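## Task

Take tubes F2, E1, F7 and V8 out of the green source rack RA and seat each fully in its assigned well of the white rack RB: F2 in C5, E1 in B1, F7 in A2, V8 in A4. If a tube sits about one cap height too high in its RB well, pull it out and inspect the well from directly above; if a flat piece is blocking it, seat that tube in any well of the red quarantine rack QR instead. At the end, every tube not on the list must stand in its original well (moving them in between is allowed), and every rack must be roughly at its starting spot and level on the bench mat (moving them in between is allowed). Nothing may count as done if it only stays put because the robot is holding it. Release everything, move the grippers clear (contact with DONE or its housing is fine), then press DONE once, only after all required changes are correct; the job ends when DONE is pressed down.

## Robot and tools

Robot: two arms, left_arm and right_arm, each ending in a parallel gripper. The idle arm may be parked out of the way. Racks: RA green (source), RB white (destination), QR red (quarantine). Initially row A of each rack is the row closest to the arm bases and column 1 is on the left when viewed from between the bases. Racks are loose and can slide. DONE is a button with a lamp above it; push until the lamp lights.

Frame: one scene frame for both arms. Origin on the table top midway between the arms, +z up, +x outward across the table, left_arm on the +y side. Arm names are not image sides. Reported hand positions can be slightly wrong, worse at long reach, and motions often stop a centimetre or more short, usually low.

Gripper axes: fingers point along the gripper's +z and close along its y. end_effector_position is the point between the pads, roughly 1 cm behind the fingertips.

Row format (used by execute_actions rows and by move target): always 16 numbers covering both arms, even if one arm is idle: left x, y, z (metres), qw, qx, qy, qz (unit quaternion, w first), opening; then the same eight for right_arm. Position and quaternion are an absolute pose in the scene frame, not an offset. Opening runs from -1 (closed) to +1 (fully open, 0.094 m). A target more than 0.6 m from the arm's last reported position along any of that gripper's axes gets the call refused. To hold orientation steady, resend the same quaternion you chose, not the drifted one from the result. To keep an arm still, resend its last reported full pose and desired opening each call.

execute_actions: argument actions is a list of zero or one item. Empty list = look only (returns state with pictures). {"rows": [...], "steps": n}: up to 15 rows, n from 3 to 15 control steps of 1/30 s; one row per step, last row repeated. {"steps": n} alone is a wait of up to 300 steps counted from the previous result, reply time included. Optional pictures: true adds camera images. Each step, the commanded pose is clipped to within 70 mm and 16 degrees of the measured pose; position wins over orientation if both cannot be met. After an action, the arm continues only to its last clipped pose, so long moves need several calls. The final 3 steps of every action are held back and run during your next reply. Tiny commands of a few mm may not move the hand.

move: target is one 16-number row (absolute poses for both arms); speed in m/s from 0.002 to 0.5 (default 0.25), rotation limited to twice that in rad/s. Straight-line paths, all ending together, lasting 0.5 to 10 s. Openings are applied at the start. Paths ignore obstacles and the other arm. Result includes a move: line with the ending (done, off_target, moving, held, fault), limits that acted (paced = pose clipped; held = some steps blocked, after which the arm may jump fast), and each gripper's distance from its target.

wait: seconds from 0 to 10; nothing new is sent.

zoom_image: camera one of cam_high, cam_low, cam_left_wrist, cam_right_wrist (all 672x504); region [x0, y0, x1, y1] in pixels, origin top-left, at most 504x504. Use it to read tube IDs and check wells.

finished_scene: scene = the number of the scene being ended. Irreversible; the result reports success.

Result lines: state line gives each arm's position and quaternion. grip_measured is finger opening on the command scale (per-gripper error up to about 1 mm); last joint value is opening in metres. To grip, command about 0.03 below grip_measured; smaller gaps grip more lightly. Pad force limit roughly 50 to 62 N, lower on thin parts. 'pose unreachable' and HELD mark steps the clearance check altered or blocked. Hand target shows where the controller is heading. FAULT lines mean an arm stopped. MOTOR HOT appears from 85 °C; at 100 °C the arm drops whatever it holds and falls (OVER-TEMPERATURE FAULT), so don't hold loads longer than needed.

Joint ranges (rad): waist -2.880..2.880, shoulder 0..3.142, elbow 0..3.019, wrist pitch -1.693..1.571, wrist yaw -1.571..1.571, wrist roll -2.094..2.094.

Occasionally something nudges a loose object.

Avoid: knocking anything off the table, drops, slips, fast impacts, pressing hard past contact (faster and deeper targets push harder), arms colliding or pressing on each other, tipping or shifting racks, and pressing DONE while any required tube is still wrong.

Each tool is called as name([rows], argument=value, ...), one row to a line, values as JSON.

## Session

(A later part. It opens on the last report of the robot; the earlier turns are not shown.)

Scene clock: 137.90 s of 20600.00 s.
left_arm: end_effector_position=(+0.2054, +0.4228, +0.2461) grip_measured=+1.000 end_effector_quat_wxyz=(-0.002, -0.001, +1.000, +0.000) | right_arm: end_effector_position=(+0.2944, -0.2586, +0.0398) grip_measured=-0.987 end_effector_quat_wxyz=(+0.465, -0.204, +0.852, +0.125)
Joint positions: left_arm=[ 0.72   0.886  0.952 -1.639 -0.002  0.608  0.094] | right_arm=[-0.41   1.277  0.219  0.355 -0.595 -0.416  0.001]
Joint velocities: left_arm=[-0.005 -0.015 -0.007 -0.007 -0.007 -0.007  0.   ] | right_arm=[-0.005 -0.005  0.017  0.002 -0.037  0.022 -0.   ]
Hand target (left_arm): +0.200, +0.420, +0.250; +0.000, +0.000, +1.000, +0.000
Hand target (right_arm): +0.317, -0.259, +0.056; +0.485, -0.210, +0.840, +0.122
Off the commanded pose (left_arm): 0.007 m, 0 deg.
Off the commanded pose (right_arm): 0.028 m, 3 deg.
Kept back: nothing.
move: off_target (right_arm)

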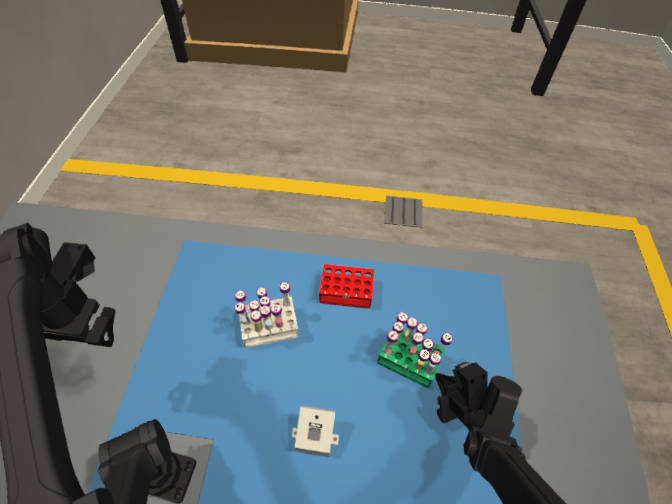

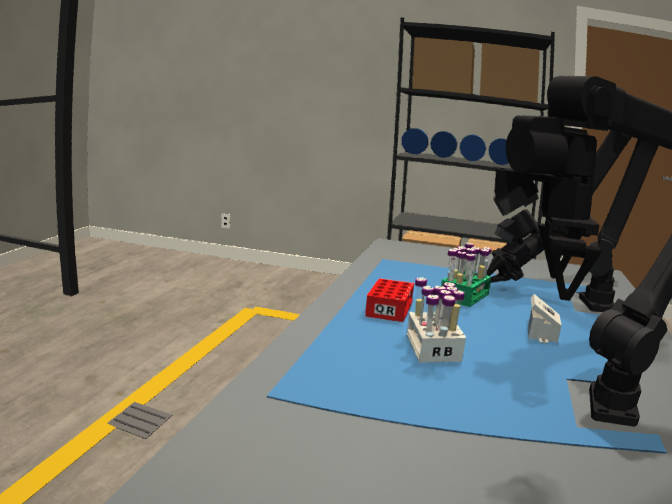

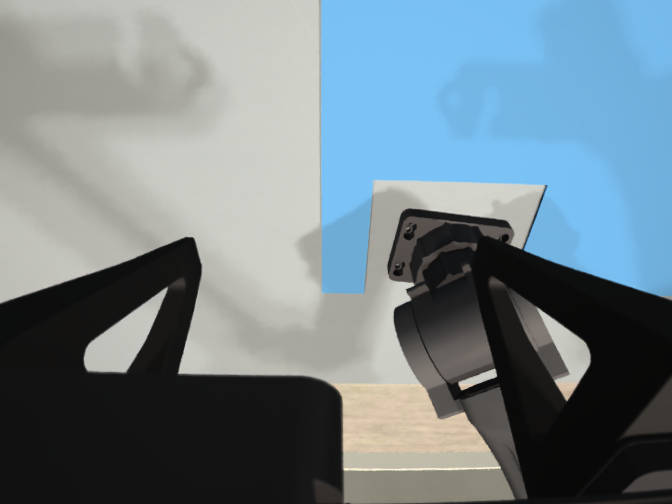

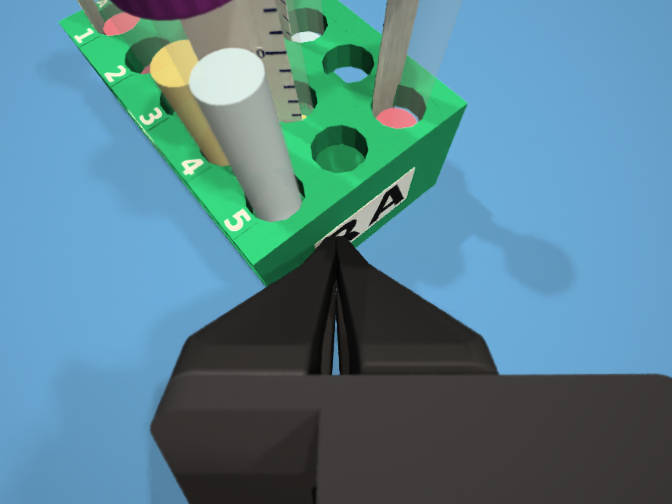

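move(target=[0.2,0.42,0.25,0,0,1,0,1,0.24,-0.28,0.07,0.44,-0.1,0.89,0.05,-1], speed=0.15)

move(target=[0.2,0.42,0.25,0,0,1,0,1,0.26,-0.16,0.07,0.383,0,0.924,0,-1], speed=0.15)

move(target=[0.2,0.42,0.25,0,0,1,0,1,0.315,-0.158,0.07,0.383,0,0.924,0,-1], speed=0.05)

zoom_image(camera="cam_low", region=[420,200,580,320])

Scene clock: 139.57 s of 20600.00 s.
left_arm: end_effector_position=(+0.2054, +0.4228, +0.2461) grip_measured=+1.000 end_effector_quat_wxyz=(-0.002, -0.001, +1.000, +0.000) | right_arm: end_effector_position=(+0.2433, -0.2818, +0.0740) grip_measured=-0.987 end_effector_quat_wxyz=(+0.448, -0.104, +0.887, +0.044)
Joint positions: left_arm=[ 0.72   0.886  0.952 -1.639 -0.002  0.608  0.094] | right_arm=[-0.392  0.726  0.144 -0.101 -0.339 -0.282  0.001]
Joint velocities: left_arm=[-0.015 -0.015 -0.017 -0.002  0.037 -0.007  0.   ] | right_arm=[-0.015 -0.005  0.007 -0.007  0.022 -0.007 -0.   ]
Hand target (left_arm): +0.200, +0.420, +0.250; +0.000, +0.000, +1.000, +0.000
Hand target (right_arm): +0.239, -0.279, +0.069; +0.441, -0.100, +0.890, +0.050
Off the commanded pose (left_arm): 0.007 m, 0 deg.
Off the commanded pose (right_arm): 0.006 m, 1 deg.
Kept back: nothing.
move: done

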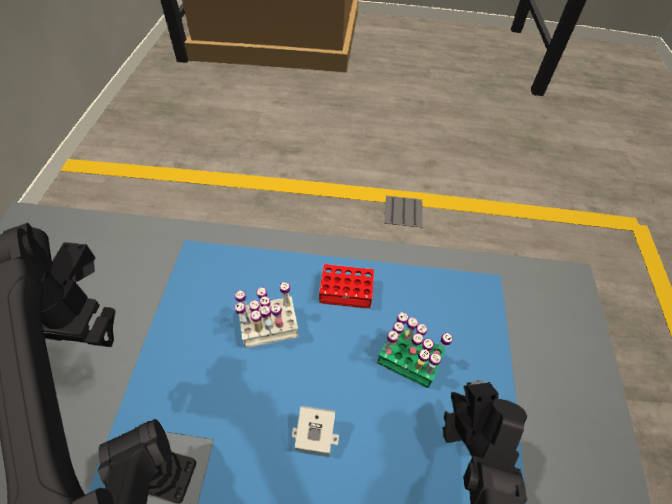

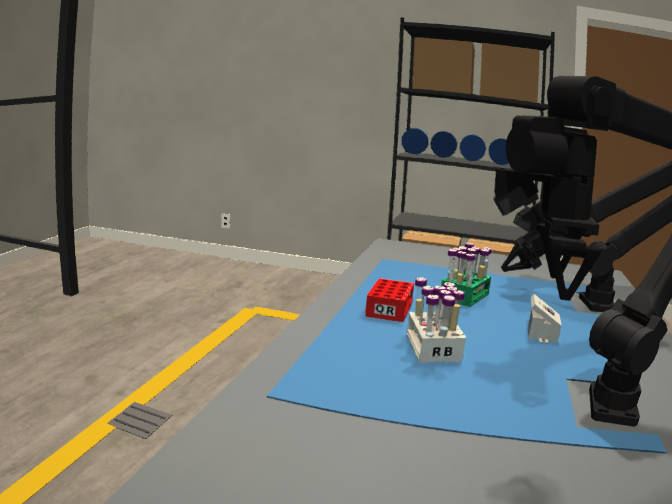

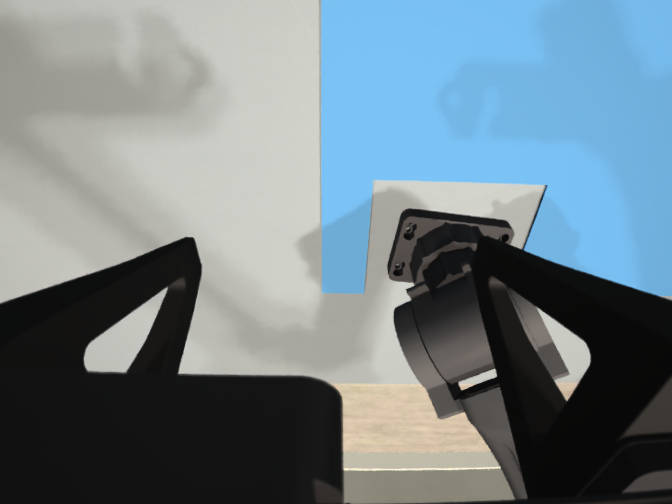

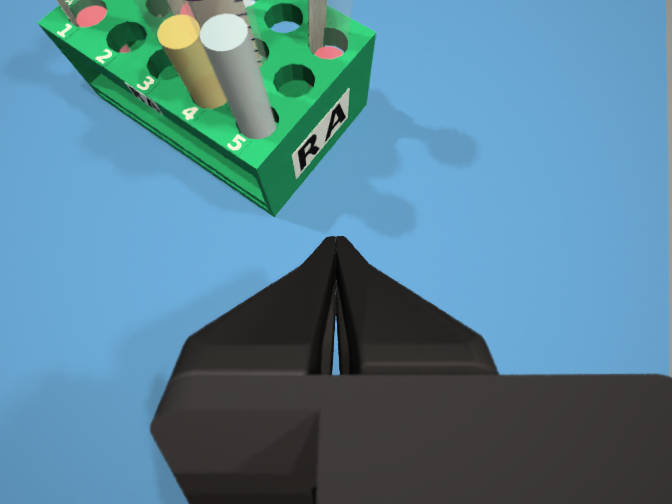

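Scene clock: 141.10 s of 20600.00 s.
left_arm: end_effector_position=(+0.2054, +0.4228, +0.2461) grip_measured=+1.000 end_effector_quat_wxyz=(-0.002, -0.001, +1.000, +0.000) | right_arm: end_effector_position=(+0.2460, -0.1702, +0.0538) grip_measured=-0.987 end_effector_quat_wxyz=(+0.371, -0.009, +0.928, -0.007)
Joint positions: left_arm=[ 0.72   0.886  0.952 -1.639 -0.002  0.608  0.094] | right_arm=[ 0.372  0.986  0.28  -0.187  0.377  0.4    0.001]
Joint velocities: left_arm=[-0.005 -0.015  0.017  0.027 -0.022  0.051  0.   ] | right_arm=[ 0.005  0.005 -0.002  0.007 -0.022  0.037 -0.001]
Hand target (left_arm): +0.200, +0.420, +0.250; +0.000, +0.000, +1.000, +0.000
Hand target (right_arm): +0.261, -0.161, +0.071; +0.383, +0.001, +0.924, +0.002
Off the commanded pose (left_arm): 0.007 m, 0 deg.
Off the commanded pose (right_arm): 0.024 m, 2 deg.
Kept back: nothing.
move: off_target (right_arm)

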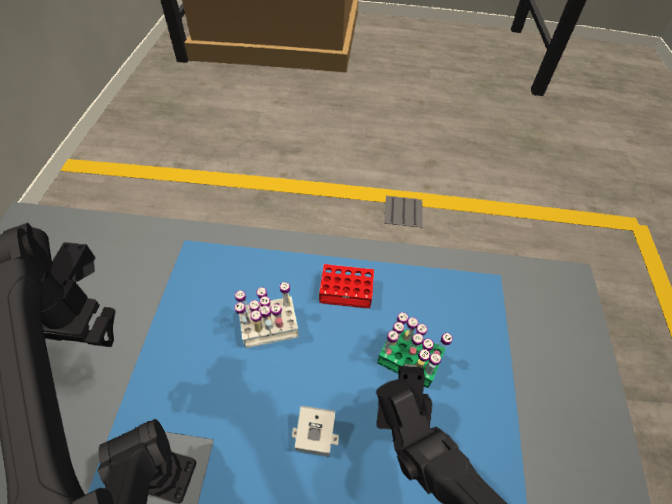

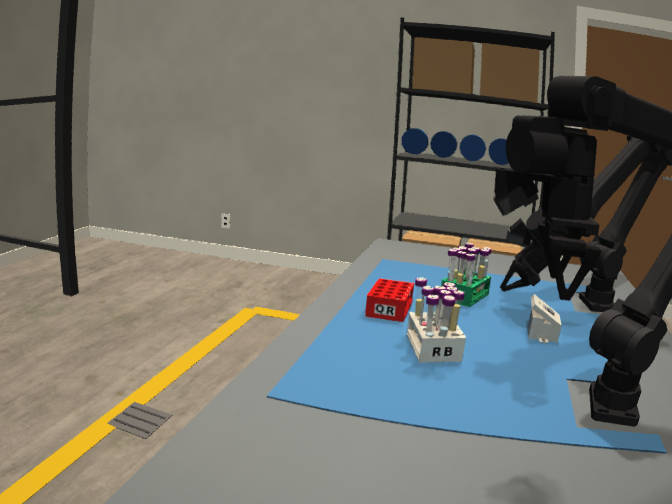

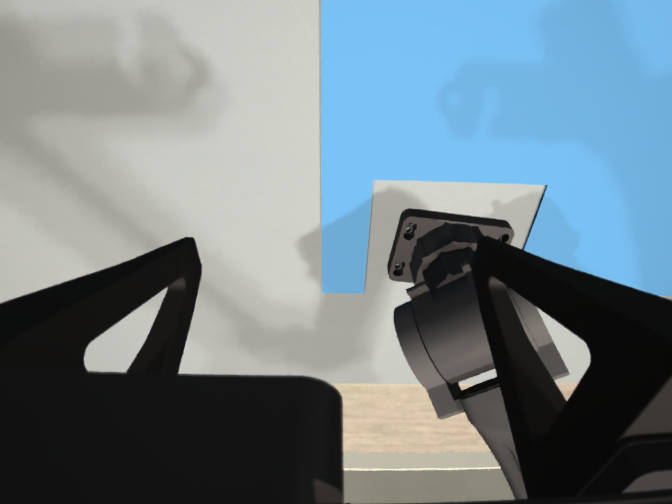

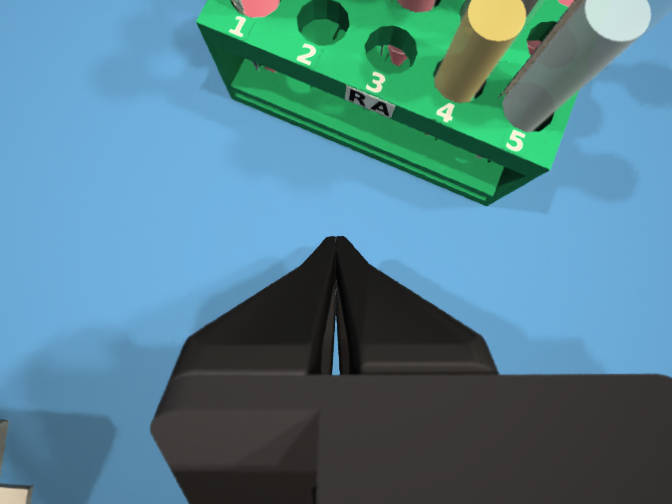

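Scene clock: 142.87 s of 20600.00 s.
left_arm: end_effector_position=(+0.2054, +0.4228, +0.2461) grip_measured=+1.000 end_effector_quat_wxyz=(-0.002, -0.001, +1.000, +0.000) | right_arm: end_effector_position=(+0.2905, -0.1684, +0.0523) grip_measured=-0.987 end_effector_quat_wxyz=(+0.361, -0.001, +0.932, -0.009)
Joint positions: left_arm=[ 0.72   0.886  0.952 -1.639 -0.002  0.608  0.094] | right_arm=[ 0.284  1.153  0.378 -0.119  0.322  0.349  0.001]
Joint velocities: left_arm=[-0.005 -0.005 -0.002  0.007 -0.022  0.022  0.   ] | right_arm=[-0.015 -0.015  0.002 -0.012 -0.037  0.037 -0.001]
Hand target (left_arm): +0.200, +0.420, +0.250; +0.000, +0.000, +1.000, +0.000
Hand target (right_arm): +0.313, -0.160, +0.072; +0.383, -0.000, +0.924, -0.000
Off the commanded pose (left_arm): 0.007 m, 0 deg.
Off the commanded pose (right_arm): 0.032 m, 3 deg.
Kept back: nothing.
move: off_target (right_arm)

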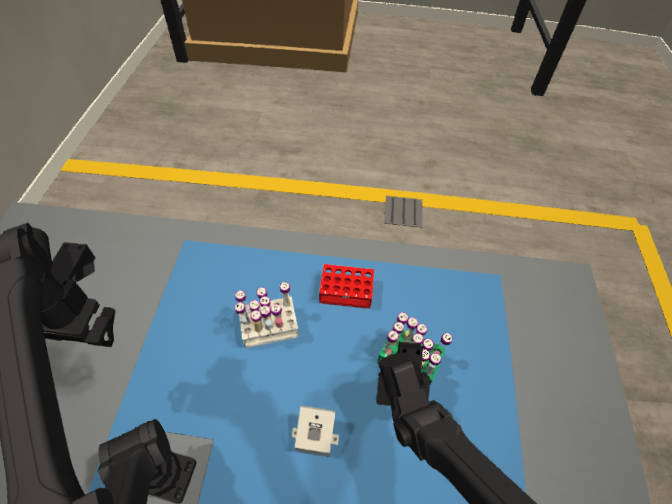

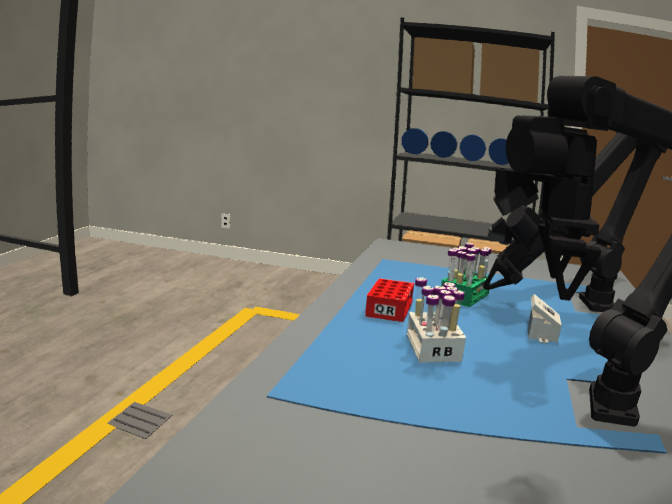

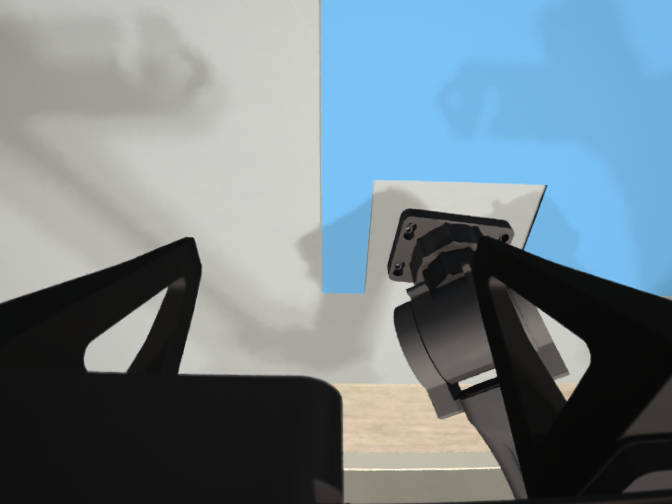

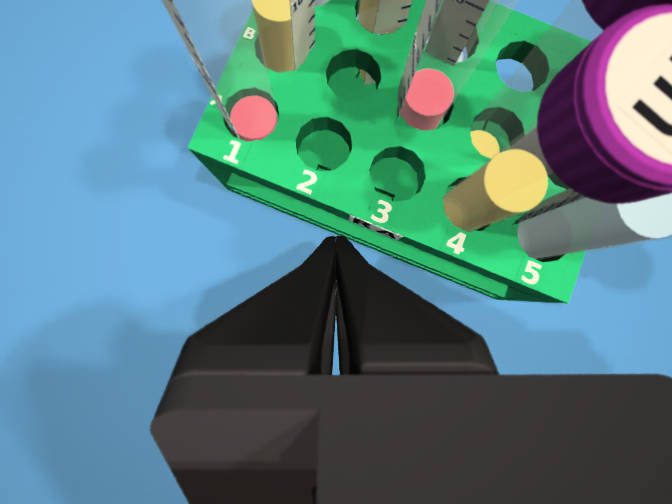

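Region (420, 200, 580, 320) of cam_low's 672x504 image, scaled by 3.150, with more detail than that image has; it fills the top 378 rows of this view, and the rest is white.

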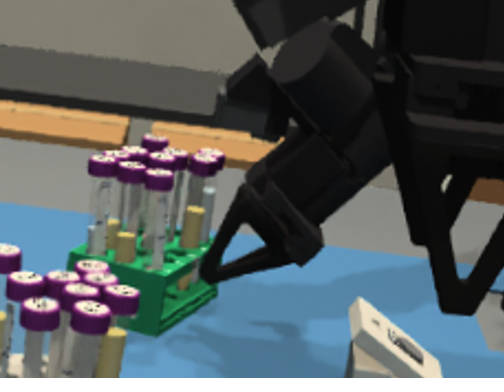

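execute_actions([
  {"rows":[[0.2,0.42,0.25,0,0,1,0,1,0.314,-0.156,0.073,0.383,0,0.924,0,-1],[0.2,0.42,0.25,0,0,1,0,1,0.315,-0.152,0.074,0.383,0,0.924,0,-1],[0.2,0.42,0.25,0,0,1,0,1,0.316,-0.148,0.075,0.383,0,0.924,0,-1],[0.2,0.42,0.25,0,0,1,0,1,0.317,-0.144,0.076,0.383,0,0.924,0,-1],[0.2,0.42,0.25,0,0,1,0,1,0.318,-0.141,0.077,0.383,0,0.924,0,-1],[0.2,0.42,0.25,0,0,1,0,1,0.319,-0.139,0.077,0.383,0,0.924,0,-1],[0.2,0.42,0.25,0,0,1,0,1,0.321,-0.139,0.077,0.383,0,0.924,0,-1],[0.2,0.42,0.25,0,0,1,0,1,0.322,-0.139,0.077,0.383,0,0.924,0,-1],[0.2,0.42,0.25,0,0,1,0,1,0.324,-0.139,0.077,0.383,0,0.924,0,-1],[0.2,0.42,0.25,0,0,1,0,1,0.325,-0.139,0.077,0.383,0,0.924,0,-1],[0.2,0.42,0.25,0,0,1,0,1,0.327,-0.139,0.077,0.383,0,0.924,0,-1],[0.2,0.42,0.25,0,0,1,0,1,0.328,-0.139,0.077,0.383,0,0.924,0,-1],[0.2,0.42,0.25,0,0,1,0,1,0.330,-0.139,0.077,0.383,0,0.924,0,-1],[0.2,0.42,0.25,0,0,1,0,1,0.331,-0.139,0.077,0.383,0,0.924,0,-1],[0.2,0.42,0.25,0,0,1,0,1,0.333,-0.139,0.077,0.383,0,0.924,0,-1]]},
])

execute_actions([
  {"rows":[[0.2,0.42,0.25,0,0,1,0,1,0.334,-0.139,0.077,0.383,0,0.924,0,-1],[0.2,0.42,0.25,0,0,1,0,1,0.336,-0.139,0.077,0.383,0,0.924,0,-1],[0.2,0.42,0.25,0,0,1,0,1,0.337,-0.139,0.077,0.383,0,0.924,0,-1],[0.2,0.42,0.25,0,0,1,0,1,0.339,-0.139,0.077,0.383,0,0.924,0,-1],[0.2,0.42,0.25,0,0,1,0,1,0.340,-0.139,0.077,0.383,0,0.924,0,-1],[0.2,0.42,0.25,0,0,1,0,1,0.342,-0.139,0.077,0.383,0,0.924,0,-1],[0.2,0.42,0.25,0,0,1,0,1,0.343,-0.139,0.077,0.383,0,0.924,0,-1],[0.2,0.42,0.25,0,0,1,0,1,0.345,-0.139,0.077,0.383,0,0.924,0,-1],[0.2,0.42,0.25,0,0,1,0,1,0.346,-0.139,0.077,0.383,0,0.924,0,-1],[0.2,0.42,0.25,0,0,1,0,1,0.348,-0.139,0.077,0.383,0,0.924,0,-1],[0.2,0.42,0.25,0,0,1,0,1,0.35,-0.139,0.077,0.383,0,0.924,0,-1]]},
])

wait(seconds=0.2)

Scene clock: 143.73 s of 20600.00 s.
left_arm: end_effector_position=(+0.2054, +0.4228, +0.2461) grip_measured=+1.000 end_effector_quat_wxyz=(-0.002, -0.001, +1.000, +0.000) | right_arm: end_effector_position=(+0.3064, -0.1487, +0.0634) grip_measured=-0.987 end_effector_quat_wxyz=(+0.370, -0.010, +0.929, -0.009)
Joint positions: left_arm=[ 0.72   0.886  0.952 -1.639 -0.002  0.608  0.094] | right_arm=[ 0.323  1.193  0.436 -0.125  0.347  0.358  0.001]
Joint velocities: left_arm=[-0.015 -0.015 -0.017 -0.012 -0.037  0.022  0.   ] | right_arm=[-0.015  0.142  0.125 -0.007  0.007 -0.022  0.   ]
Steps of this call (steps 1 to 14: nothing new was sent; steps 15 to 26: the first 12 steps of this action). Readings (end_effector_position):
15: left_arm (+0.2054, +0.4228, +0.2461) | right_arm (+0.2905, -0.1684, +0.0523)
16: left_arm (+0.2054, +0.4228, +0.2461) | right_arm (+0.2909, -0.1686, +0.0527)
18: left_arm (+0.2054, +0.4228, +0.2461) | right_arm (+0.2924, -0.1674, +0.0545)
22: left_arm (+0.2054, +0.4228, +0.2461) | right_arm (+0.2987, -0.1542, +0.0608)
26: the state above

Scene clock: 144.23 s of 20600.00 s.
left_arm: end_effector_position=(+0.2054, +0.4228, +0.2461) grip_measured=+1.000 end_effector_quat_wxyz=(-0.002, -0.001, +1.000, +0.000) | right_arm: end_effector_position=(+0.3218, -0.1449, +0.0632) grip_measured=-0.987 end_effector_quat_wxyz=(+0.365, -0.006, +0.931, -0.003)
Joint positions: left_arm=[ 0.72   0.886  0.952 -1.639 -0.002  0.608  0.094] | right_arm=[ 0.302  1.241  0.477 -0.123  0.324  0.356  0.001]
Joint velocities: left_arm=[-0.005 -0.005  0.002 -0.007 -0.081  0.037  0.   ] | right_arm=[-0.063  0.103  0.09   0.037  0.007 -0.037 -0.001]
Off your previous action's commanded pose (left_arm): 0.007 m, 0 deg at its last step (step 3 of this call).
Off your previous action's commanded pose (right_arm): 0.029 m, 2 deg at its last step (step 3 of this call).
Steps of this call (steps 1 to 3: the last 3 steps of your previous action; steps 4 to 15: the first 12 steps of this action). Readings (end_effector_position):
4: left_arm (+0.2054, +0.4228, +0.2461) | right_arm (+0.3090, -0.1470, +0.0629)
5: left_arm (+0.2054, +0.4228, +0.2461) | right_arm (+0.3095, -0.1467, +0.0629)
7: left_arm (+0.2054, +0.4228, +0.2461) | right_arm (+0.3109, -0.1465, +0.0629)
11: left_arm (+0.2054, +0.4228, +0.2461) | right_arm (+0.3158, -0.1455, +0.0631)
15: the state above

Scene clock: 144.53 s of 20600.00 s.
left_arm: end_effector_position=(+0.2054, +0.4228, +0.2461) grip_measured=+1.000 end_effector_quat_wxyz=(-0.002, -0.001, +1.000, +0.000) | right_arm: end_effector_position=(+0.3253, -0.1445, +0.0633) grip_measured=-0.987 end_effector_quat_wxyz=(+0.365, -0.005, +0.931, -0.004)
Joint positions: left_arm=[ 0.72   0.886  0.952 -1.639 -0.002  0.608  0.094] | right_arm=[ 0.298  1.25   0.485 -0.119  0.322  0.353  0.001]
Joint velocities: left_arm=[-0.005 -0.015 -0.007 -0.007 -0.007 -0.051  0.   ] | right_arm=[ 0.005 -0.015  0.002 -0.007 -0.037  0.022  0.001]
Hand target (left_arm): +0.200, +0.420, +0.250; +0.000, +0.000, +1.000, +0.000
Hand target (right_arm): +0.348, -0.141, +0.079; +0.383, +0.000, +0.924, -0.000
Off the commanded pose (left_arm): 0.007 m, 0 deg.
Off the commanded pose (right_arm): 0.029 m, 2 deg.
Kept back: nothing.
Steps of this call (steps 1 to 3: the last 3 steps of your previous action; steps 4 to 9: nothing new was sent). Readings (end_effector_position):
1: left_arm (+0.2054, +0.4228, +0.2461) | right_arm (+0.3231, -0.1447, +0.0633)
2: left_arm (+0.2054, +0.4228, +0.2461) | right_arm (+0.3242, -0.1446, +0.0634)
4: left_arm (+0.2054, +0.4228, +0.2461) | right_arm (+0.3252, -0.1446, +0.0634)
8: left_arm (+0.2054, +0.4228, +0.2461) | right_arm (+0.3253, -0.1445, +0.0633)
9: the state above

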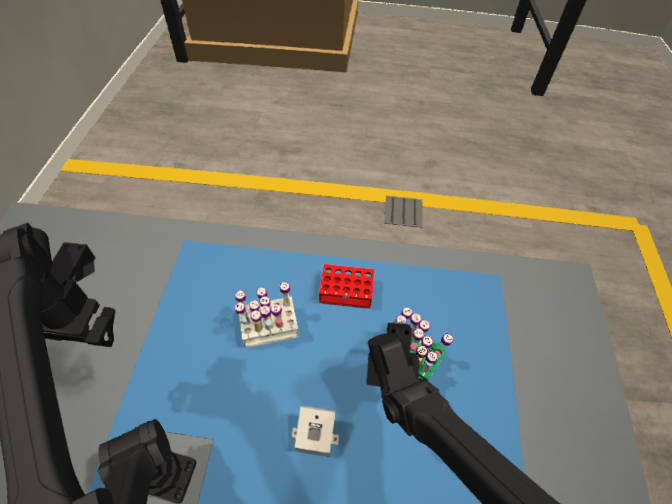

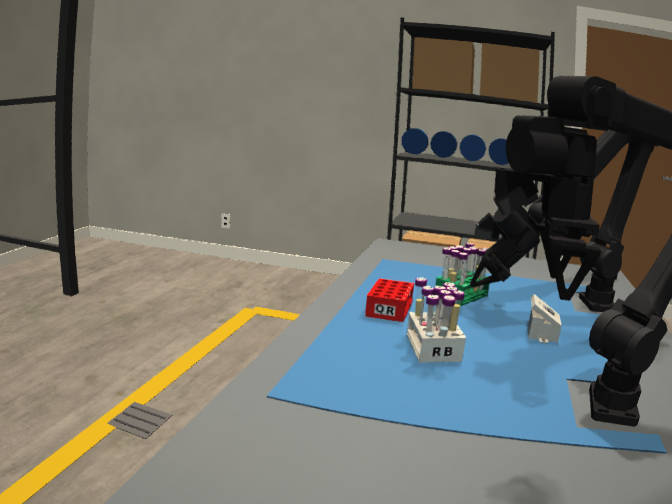

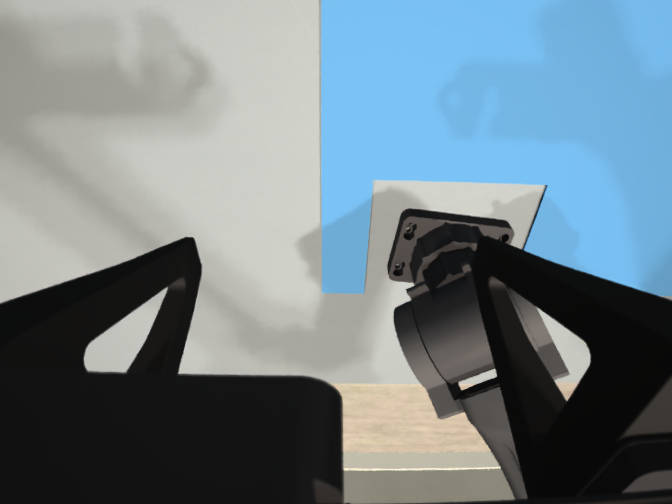

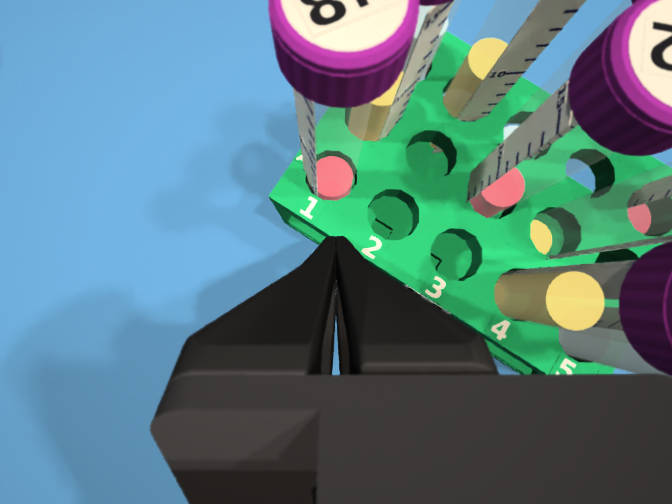

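Good enough. Now to DONE.

move(target=[0.2,0.42,0.25,0,0,1,0,1,0.24,-0.12,0.12,0.3,0,0.954,0,-1], speed=0.15)

move(target=[0.2,0.42,0.25,0,0,1,0,1,0.15,0.02,0.16,0.174,0,0.985,0,-1])

Scene clock: 145.97 s of 20600.00 s.
left_arm: end_effector_position=(+0.2054, +0.4228, +0.2461) grip_measured=+1.000 end_effector_quat_wxyz=(-0.002, -0.001, +1.000, +0.000) | right_arm: end_effector_position=(+0.2230, -0.1346, +0.0902) grip_measured=-0.987 end_effector_quat_wxyz=(+0.277, -0.011, +0.961, -0.019)
Joint positions: left_arm=[ 0.72   0.886  0.952 -1.639 -0.002  0.608  0.094] | right_arm=[ 0.509  0.972  0.485 -0.651  0.372  0.585  0.001]
Joint velocities: left_arm=[-0.015 -0.024 -0.012  0.022 -0.051 -0.081  0.   ] | right_arm=[-0.005 -0.015 -0.027  0.002  0.051  0.037  0.   ]
Hand target (left_arm): +0.200, +0.420, +0.250; +0.000, +0.000, +1.000, +0.000
Hand target (right_arm): +0.239, -0.120, +0.119; +0.300, +0.000, +0.954, +0.000
Off the commanded pose (left_arm): 0.007 m, 0 deg.
Off the commanded pose (right_arm): 0.037 m, 4 deg.
Kept back: nothing.
move: off_target (right_arm)

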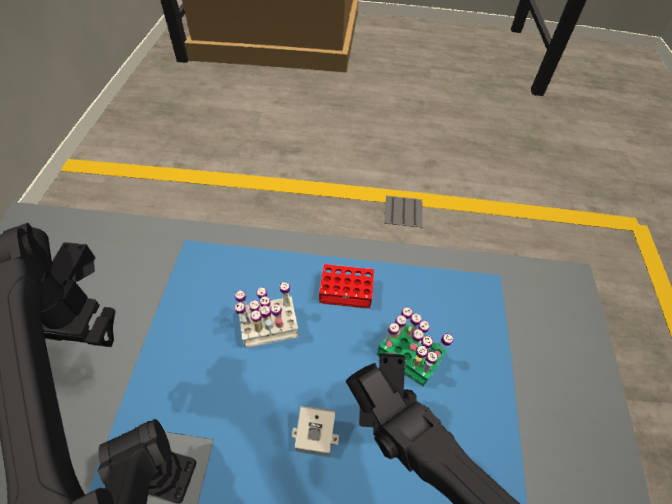

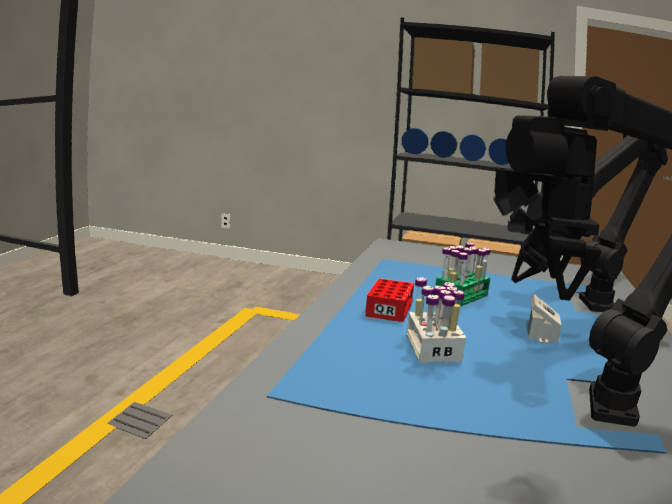

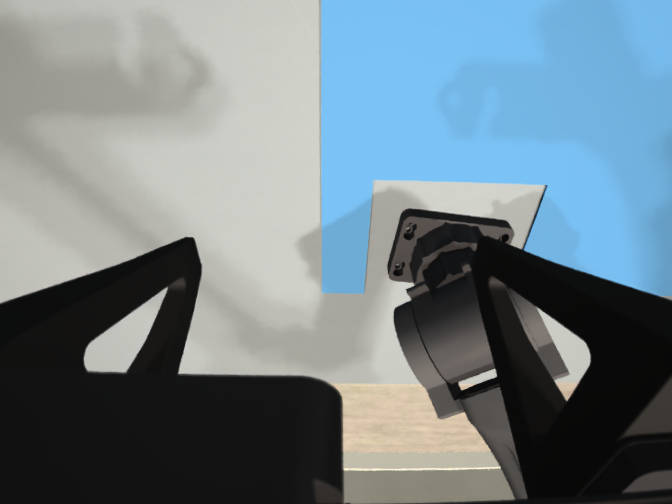

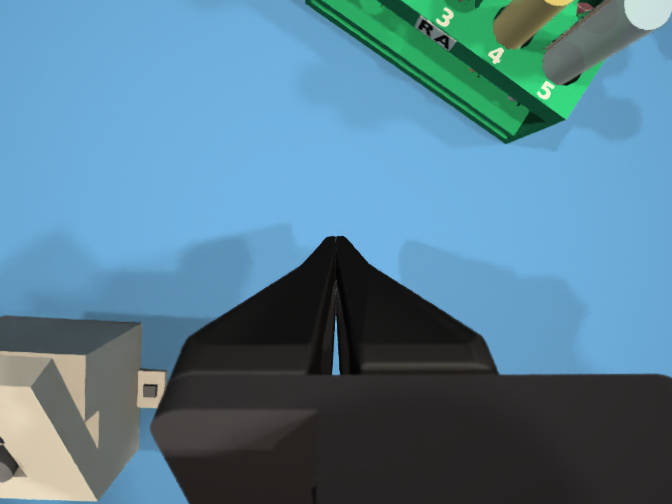

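Scene clock: 147.30 s of 20600.00 s.
left_arm: end_effector_position=(+0.2054, +0.4228, +0.2461) grip_measured=+1.000 end_effector_quat_wxyz=(-0.002, -0.001, +1.000, +0.000) | right_arm: end_effector_position=(+0.1453, +0.0052, +0.1448) grip_measured=-0.987 end_effector_quat_wxyz=(+0.167, -0.011, +0.986, -0.014)
Joint positions: left_arm=[ 0.72   0.886  0.952 -1.639 -0.002  0.608  0.094] | right_arm=[ 0.944  1.202  0.861 -1.104  0.312  1.085  0.001]
Joint velocities: left_arm=[-0.005 -0.005 -0.007 -0.017  0.066 -0.037  0.   ] | right_arm=[-0.005 -0.005  0.002 -0.012 -0.051  0.037 -0.002]
Hand target (left_arm): +0.200, +0.420, +0.250; +0.000, +0.000, +1.000, +0.000
Hand target (right_arm): +0.152, +0.020, +0.161; +0.173, +0.000, +0.985, +0.001
Off the commanded pose (left_arm): 0.007 m, 0 deg.
Off the commanded pose (right_arm): 0.022 m, 2 deg.
Kept back: nothing.
move: off_target (right_arm)

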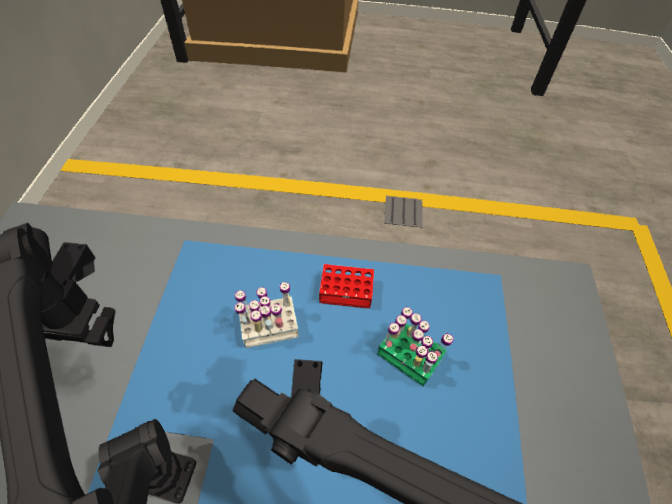

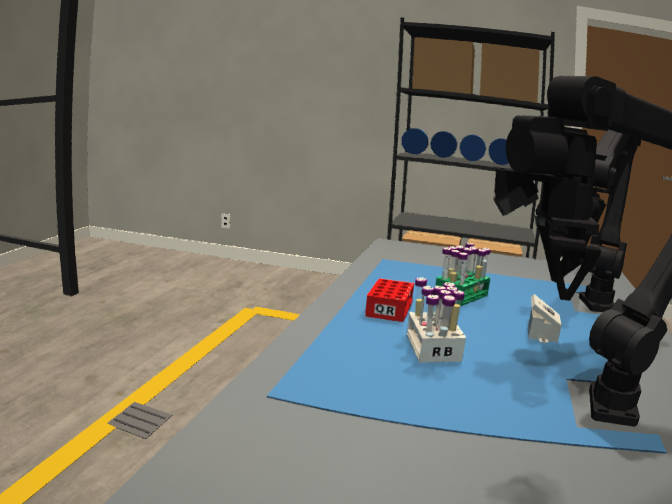

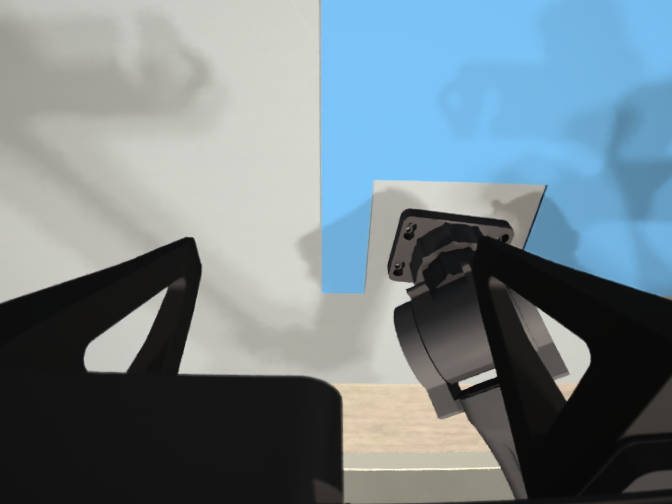

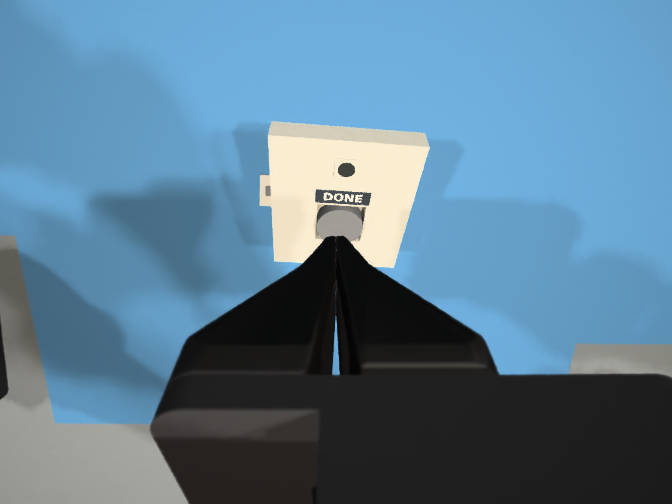

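move(target=[0.2,0.42,0.25,0,0,1,0,1,0.14,0.003,0.095,0.174,0,0.985,0,-1], speed=0.08)

zoom_image(camera="cam_low", region=[490,250,610,350])

Scene clock: 148.50 s of 20600.00 s.
left_arm: end_effector_position=(+0.2054, +0.4228, +0.2461) grip_measured=+1.000 end_effector_quat_wxyz=(-0.002, -0.001, +1.000, +0.000) | right_arm: end_effector_position=(+0.1419, +0.0020, +0.1000) grip_measured=-0.987 end_effector_quat_wxyz=(+0.173, -0.003, +0.985, +0.000)
Joint positions: left_arm=[ 0.72   0.886  0.952 -1.639 -0.002  0.608  0.094] | right_arm=[ 0.949  1.226  0.75  -0.94   0.313  1.101  0.001]
Joint velocities: left_arm=[-0.015 -0.005  0.012  0.012  0.037 -0.051  0.   ] | right_arm=[-0.005 -0.005 -0.017 -0.022 -0.051  0.007 -0.   ]
Hand target (left_arm): +0.200, +0.420, +0.250; +0.000, +0.000, +1.000, +0.000
Hand target (right_arm): +0.140, +0.004, +0.095; +0.174, -0.000, +0.985, +0.000
Off the commanded pose (left_arm): 0.007 m, 0 deg.
Off the commanded pose (right_arm): 0.005 m, 0 deg.
Kept back: nothing.
move: done

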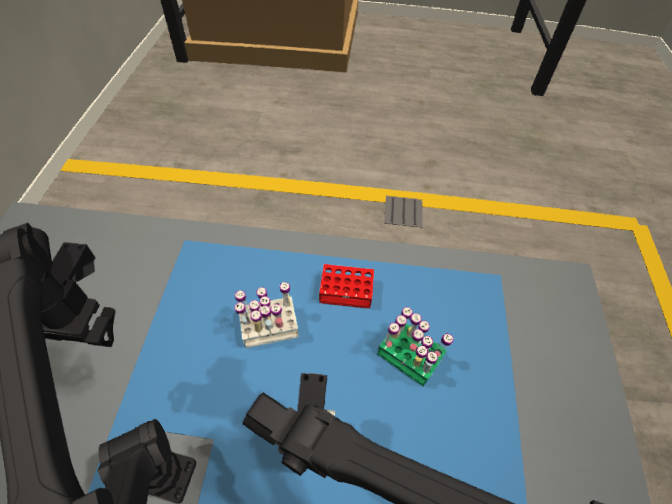

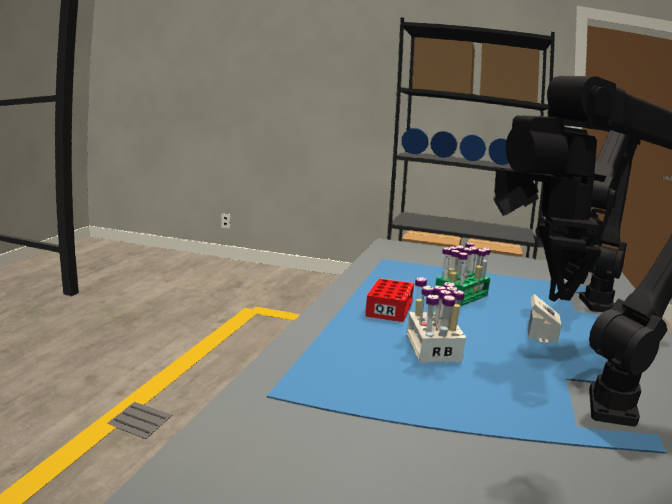

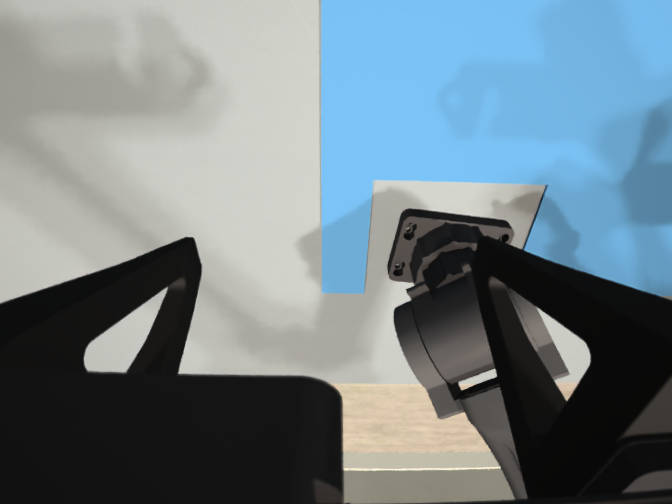

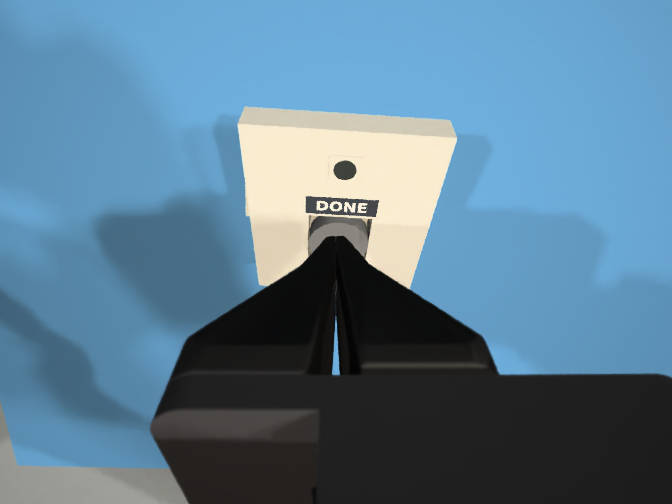

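Region (490, 250, 610, 350) of cam_low's 672x504 image, scaled by 4.200, with more detail than that image has.

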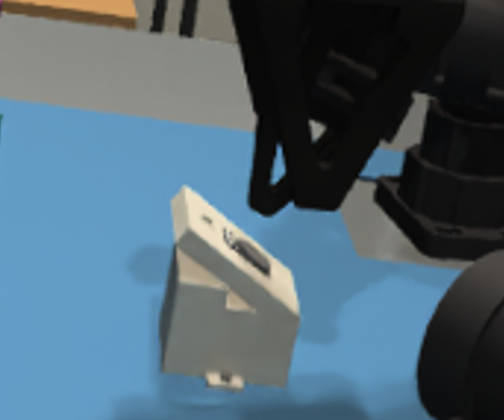

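move(target=[0.2,0.42,0.25,0,0,1,0,1,0.138,0.003,0.062,0.174,0,0.985,0,-1], speed=0.03)

zoom_image(camera="cam_low", region=[490,250,610,350])

Scene clock: 150.17 s of 20600.00 s.
left_arm: end_effector_position=(+0.2054, +0.4228, +0.2461) grip_measured=+1.000 end_effector_quat_wxyz=(-0.002, -0.001, +1.000, +0.000) | right_arm: end_effector_position=(+0.1414, +0.0064, +0.0754) grip_measured=-0.987 end_effector_quat_wxyz=(+0.178, -0.002, +0.984, +0.009)
Joint positions: left_arm=[ 0.72   0.886  0.952 -1.639 -0.002  0.608  0.094] | right_arm=[ 0.958  1.265  0.705 -0.837  0.316  1.109  0.001]
Joint velocities: left_arm=[-0.005  0.015 -0.007  0.002 -0.095  0.007  0.   ] | right_arm=[ 0.005  0.015 -0.002 -0.022 -0.022 -0.11   0.001]
Kept back: nothing.
move: unfinished (the scene ended)
The task's run has ended: the event that ends the task has happened. This ends this scene only. If you have not yet called finished_scene for this scene, call it to go on to the next scene.

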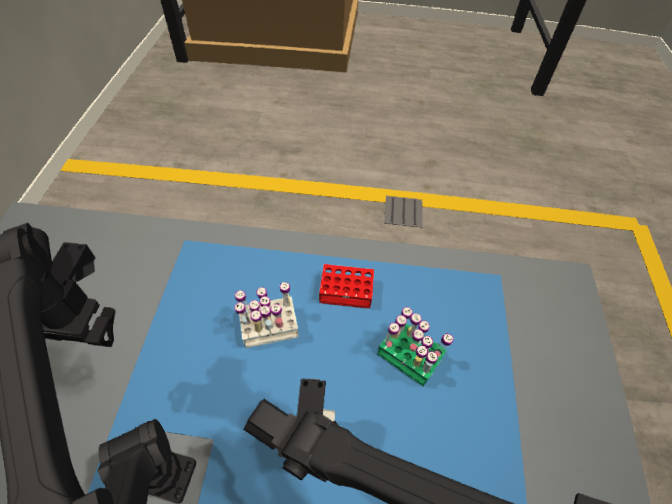

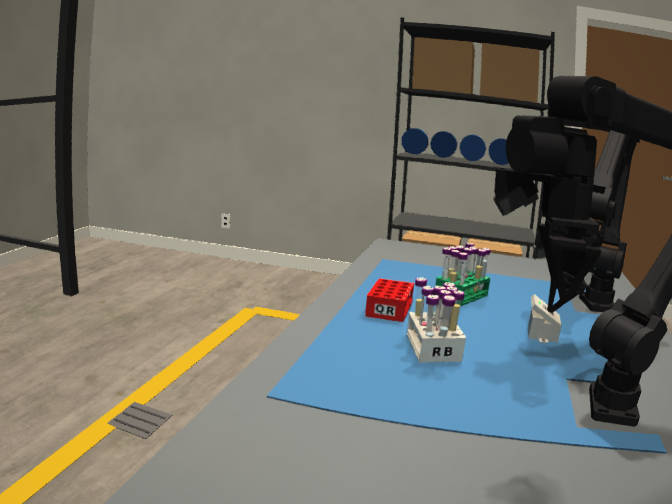

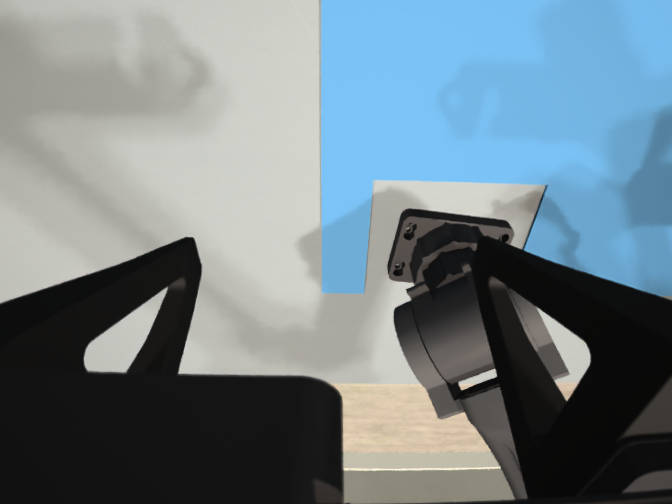

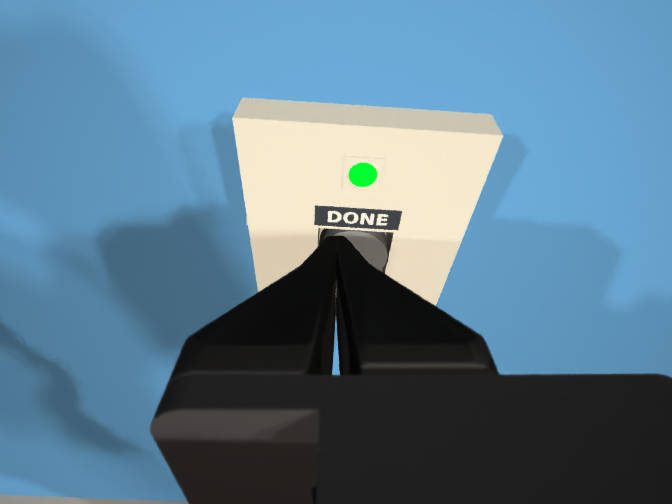

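This scene is finished. If you have not yet called finished_scene for this scene, call it to go on to the next scene.

finished_scene(scene=1)

The scene is finished: the task was done.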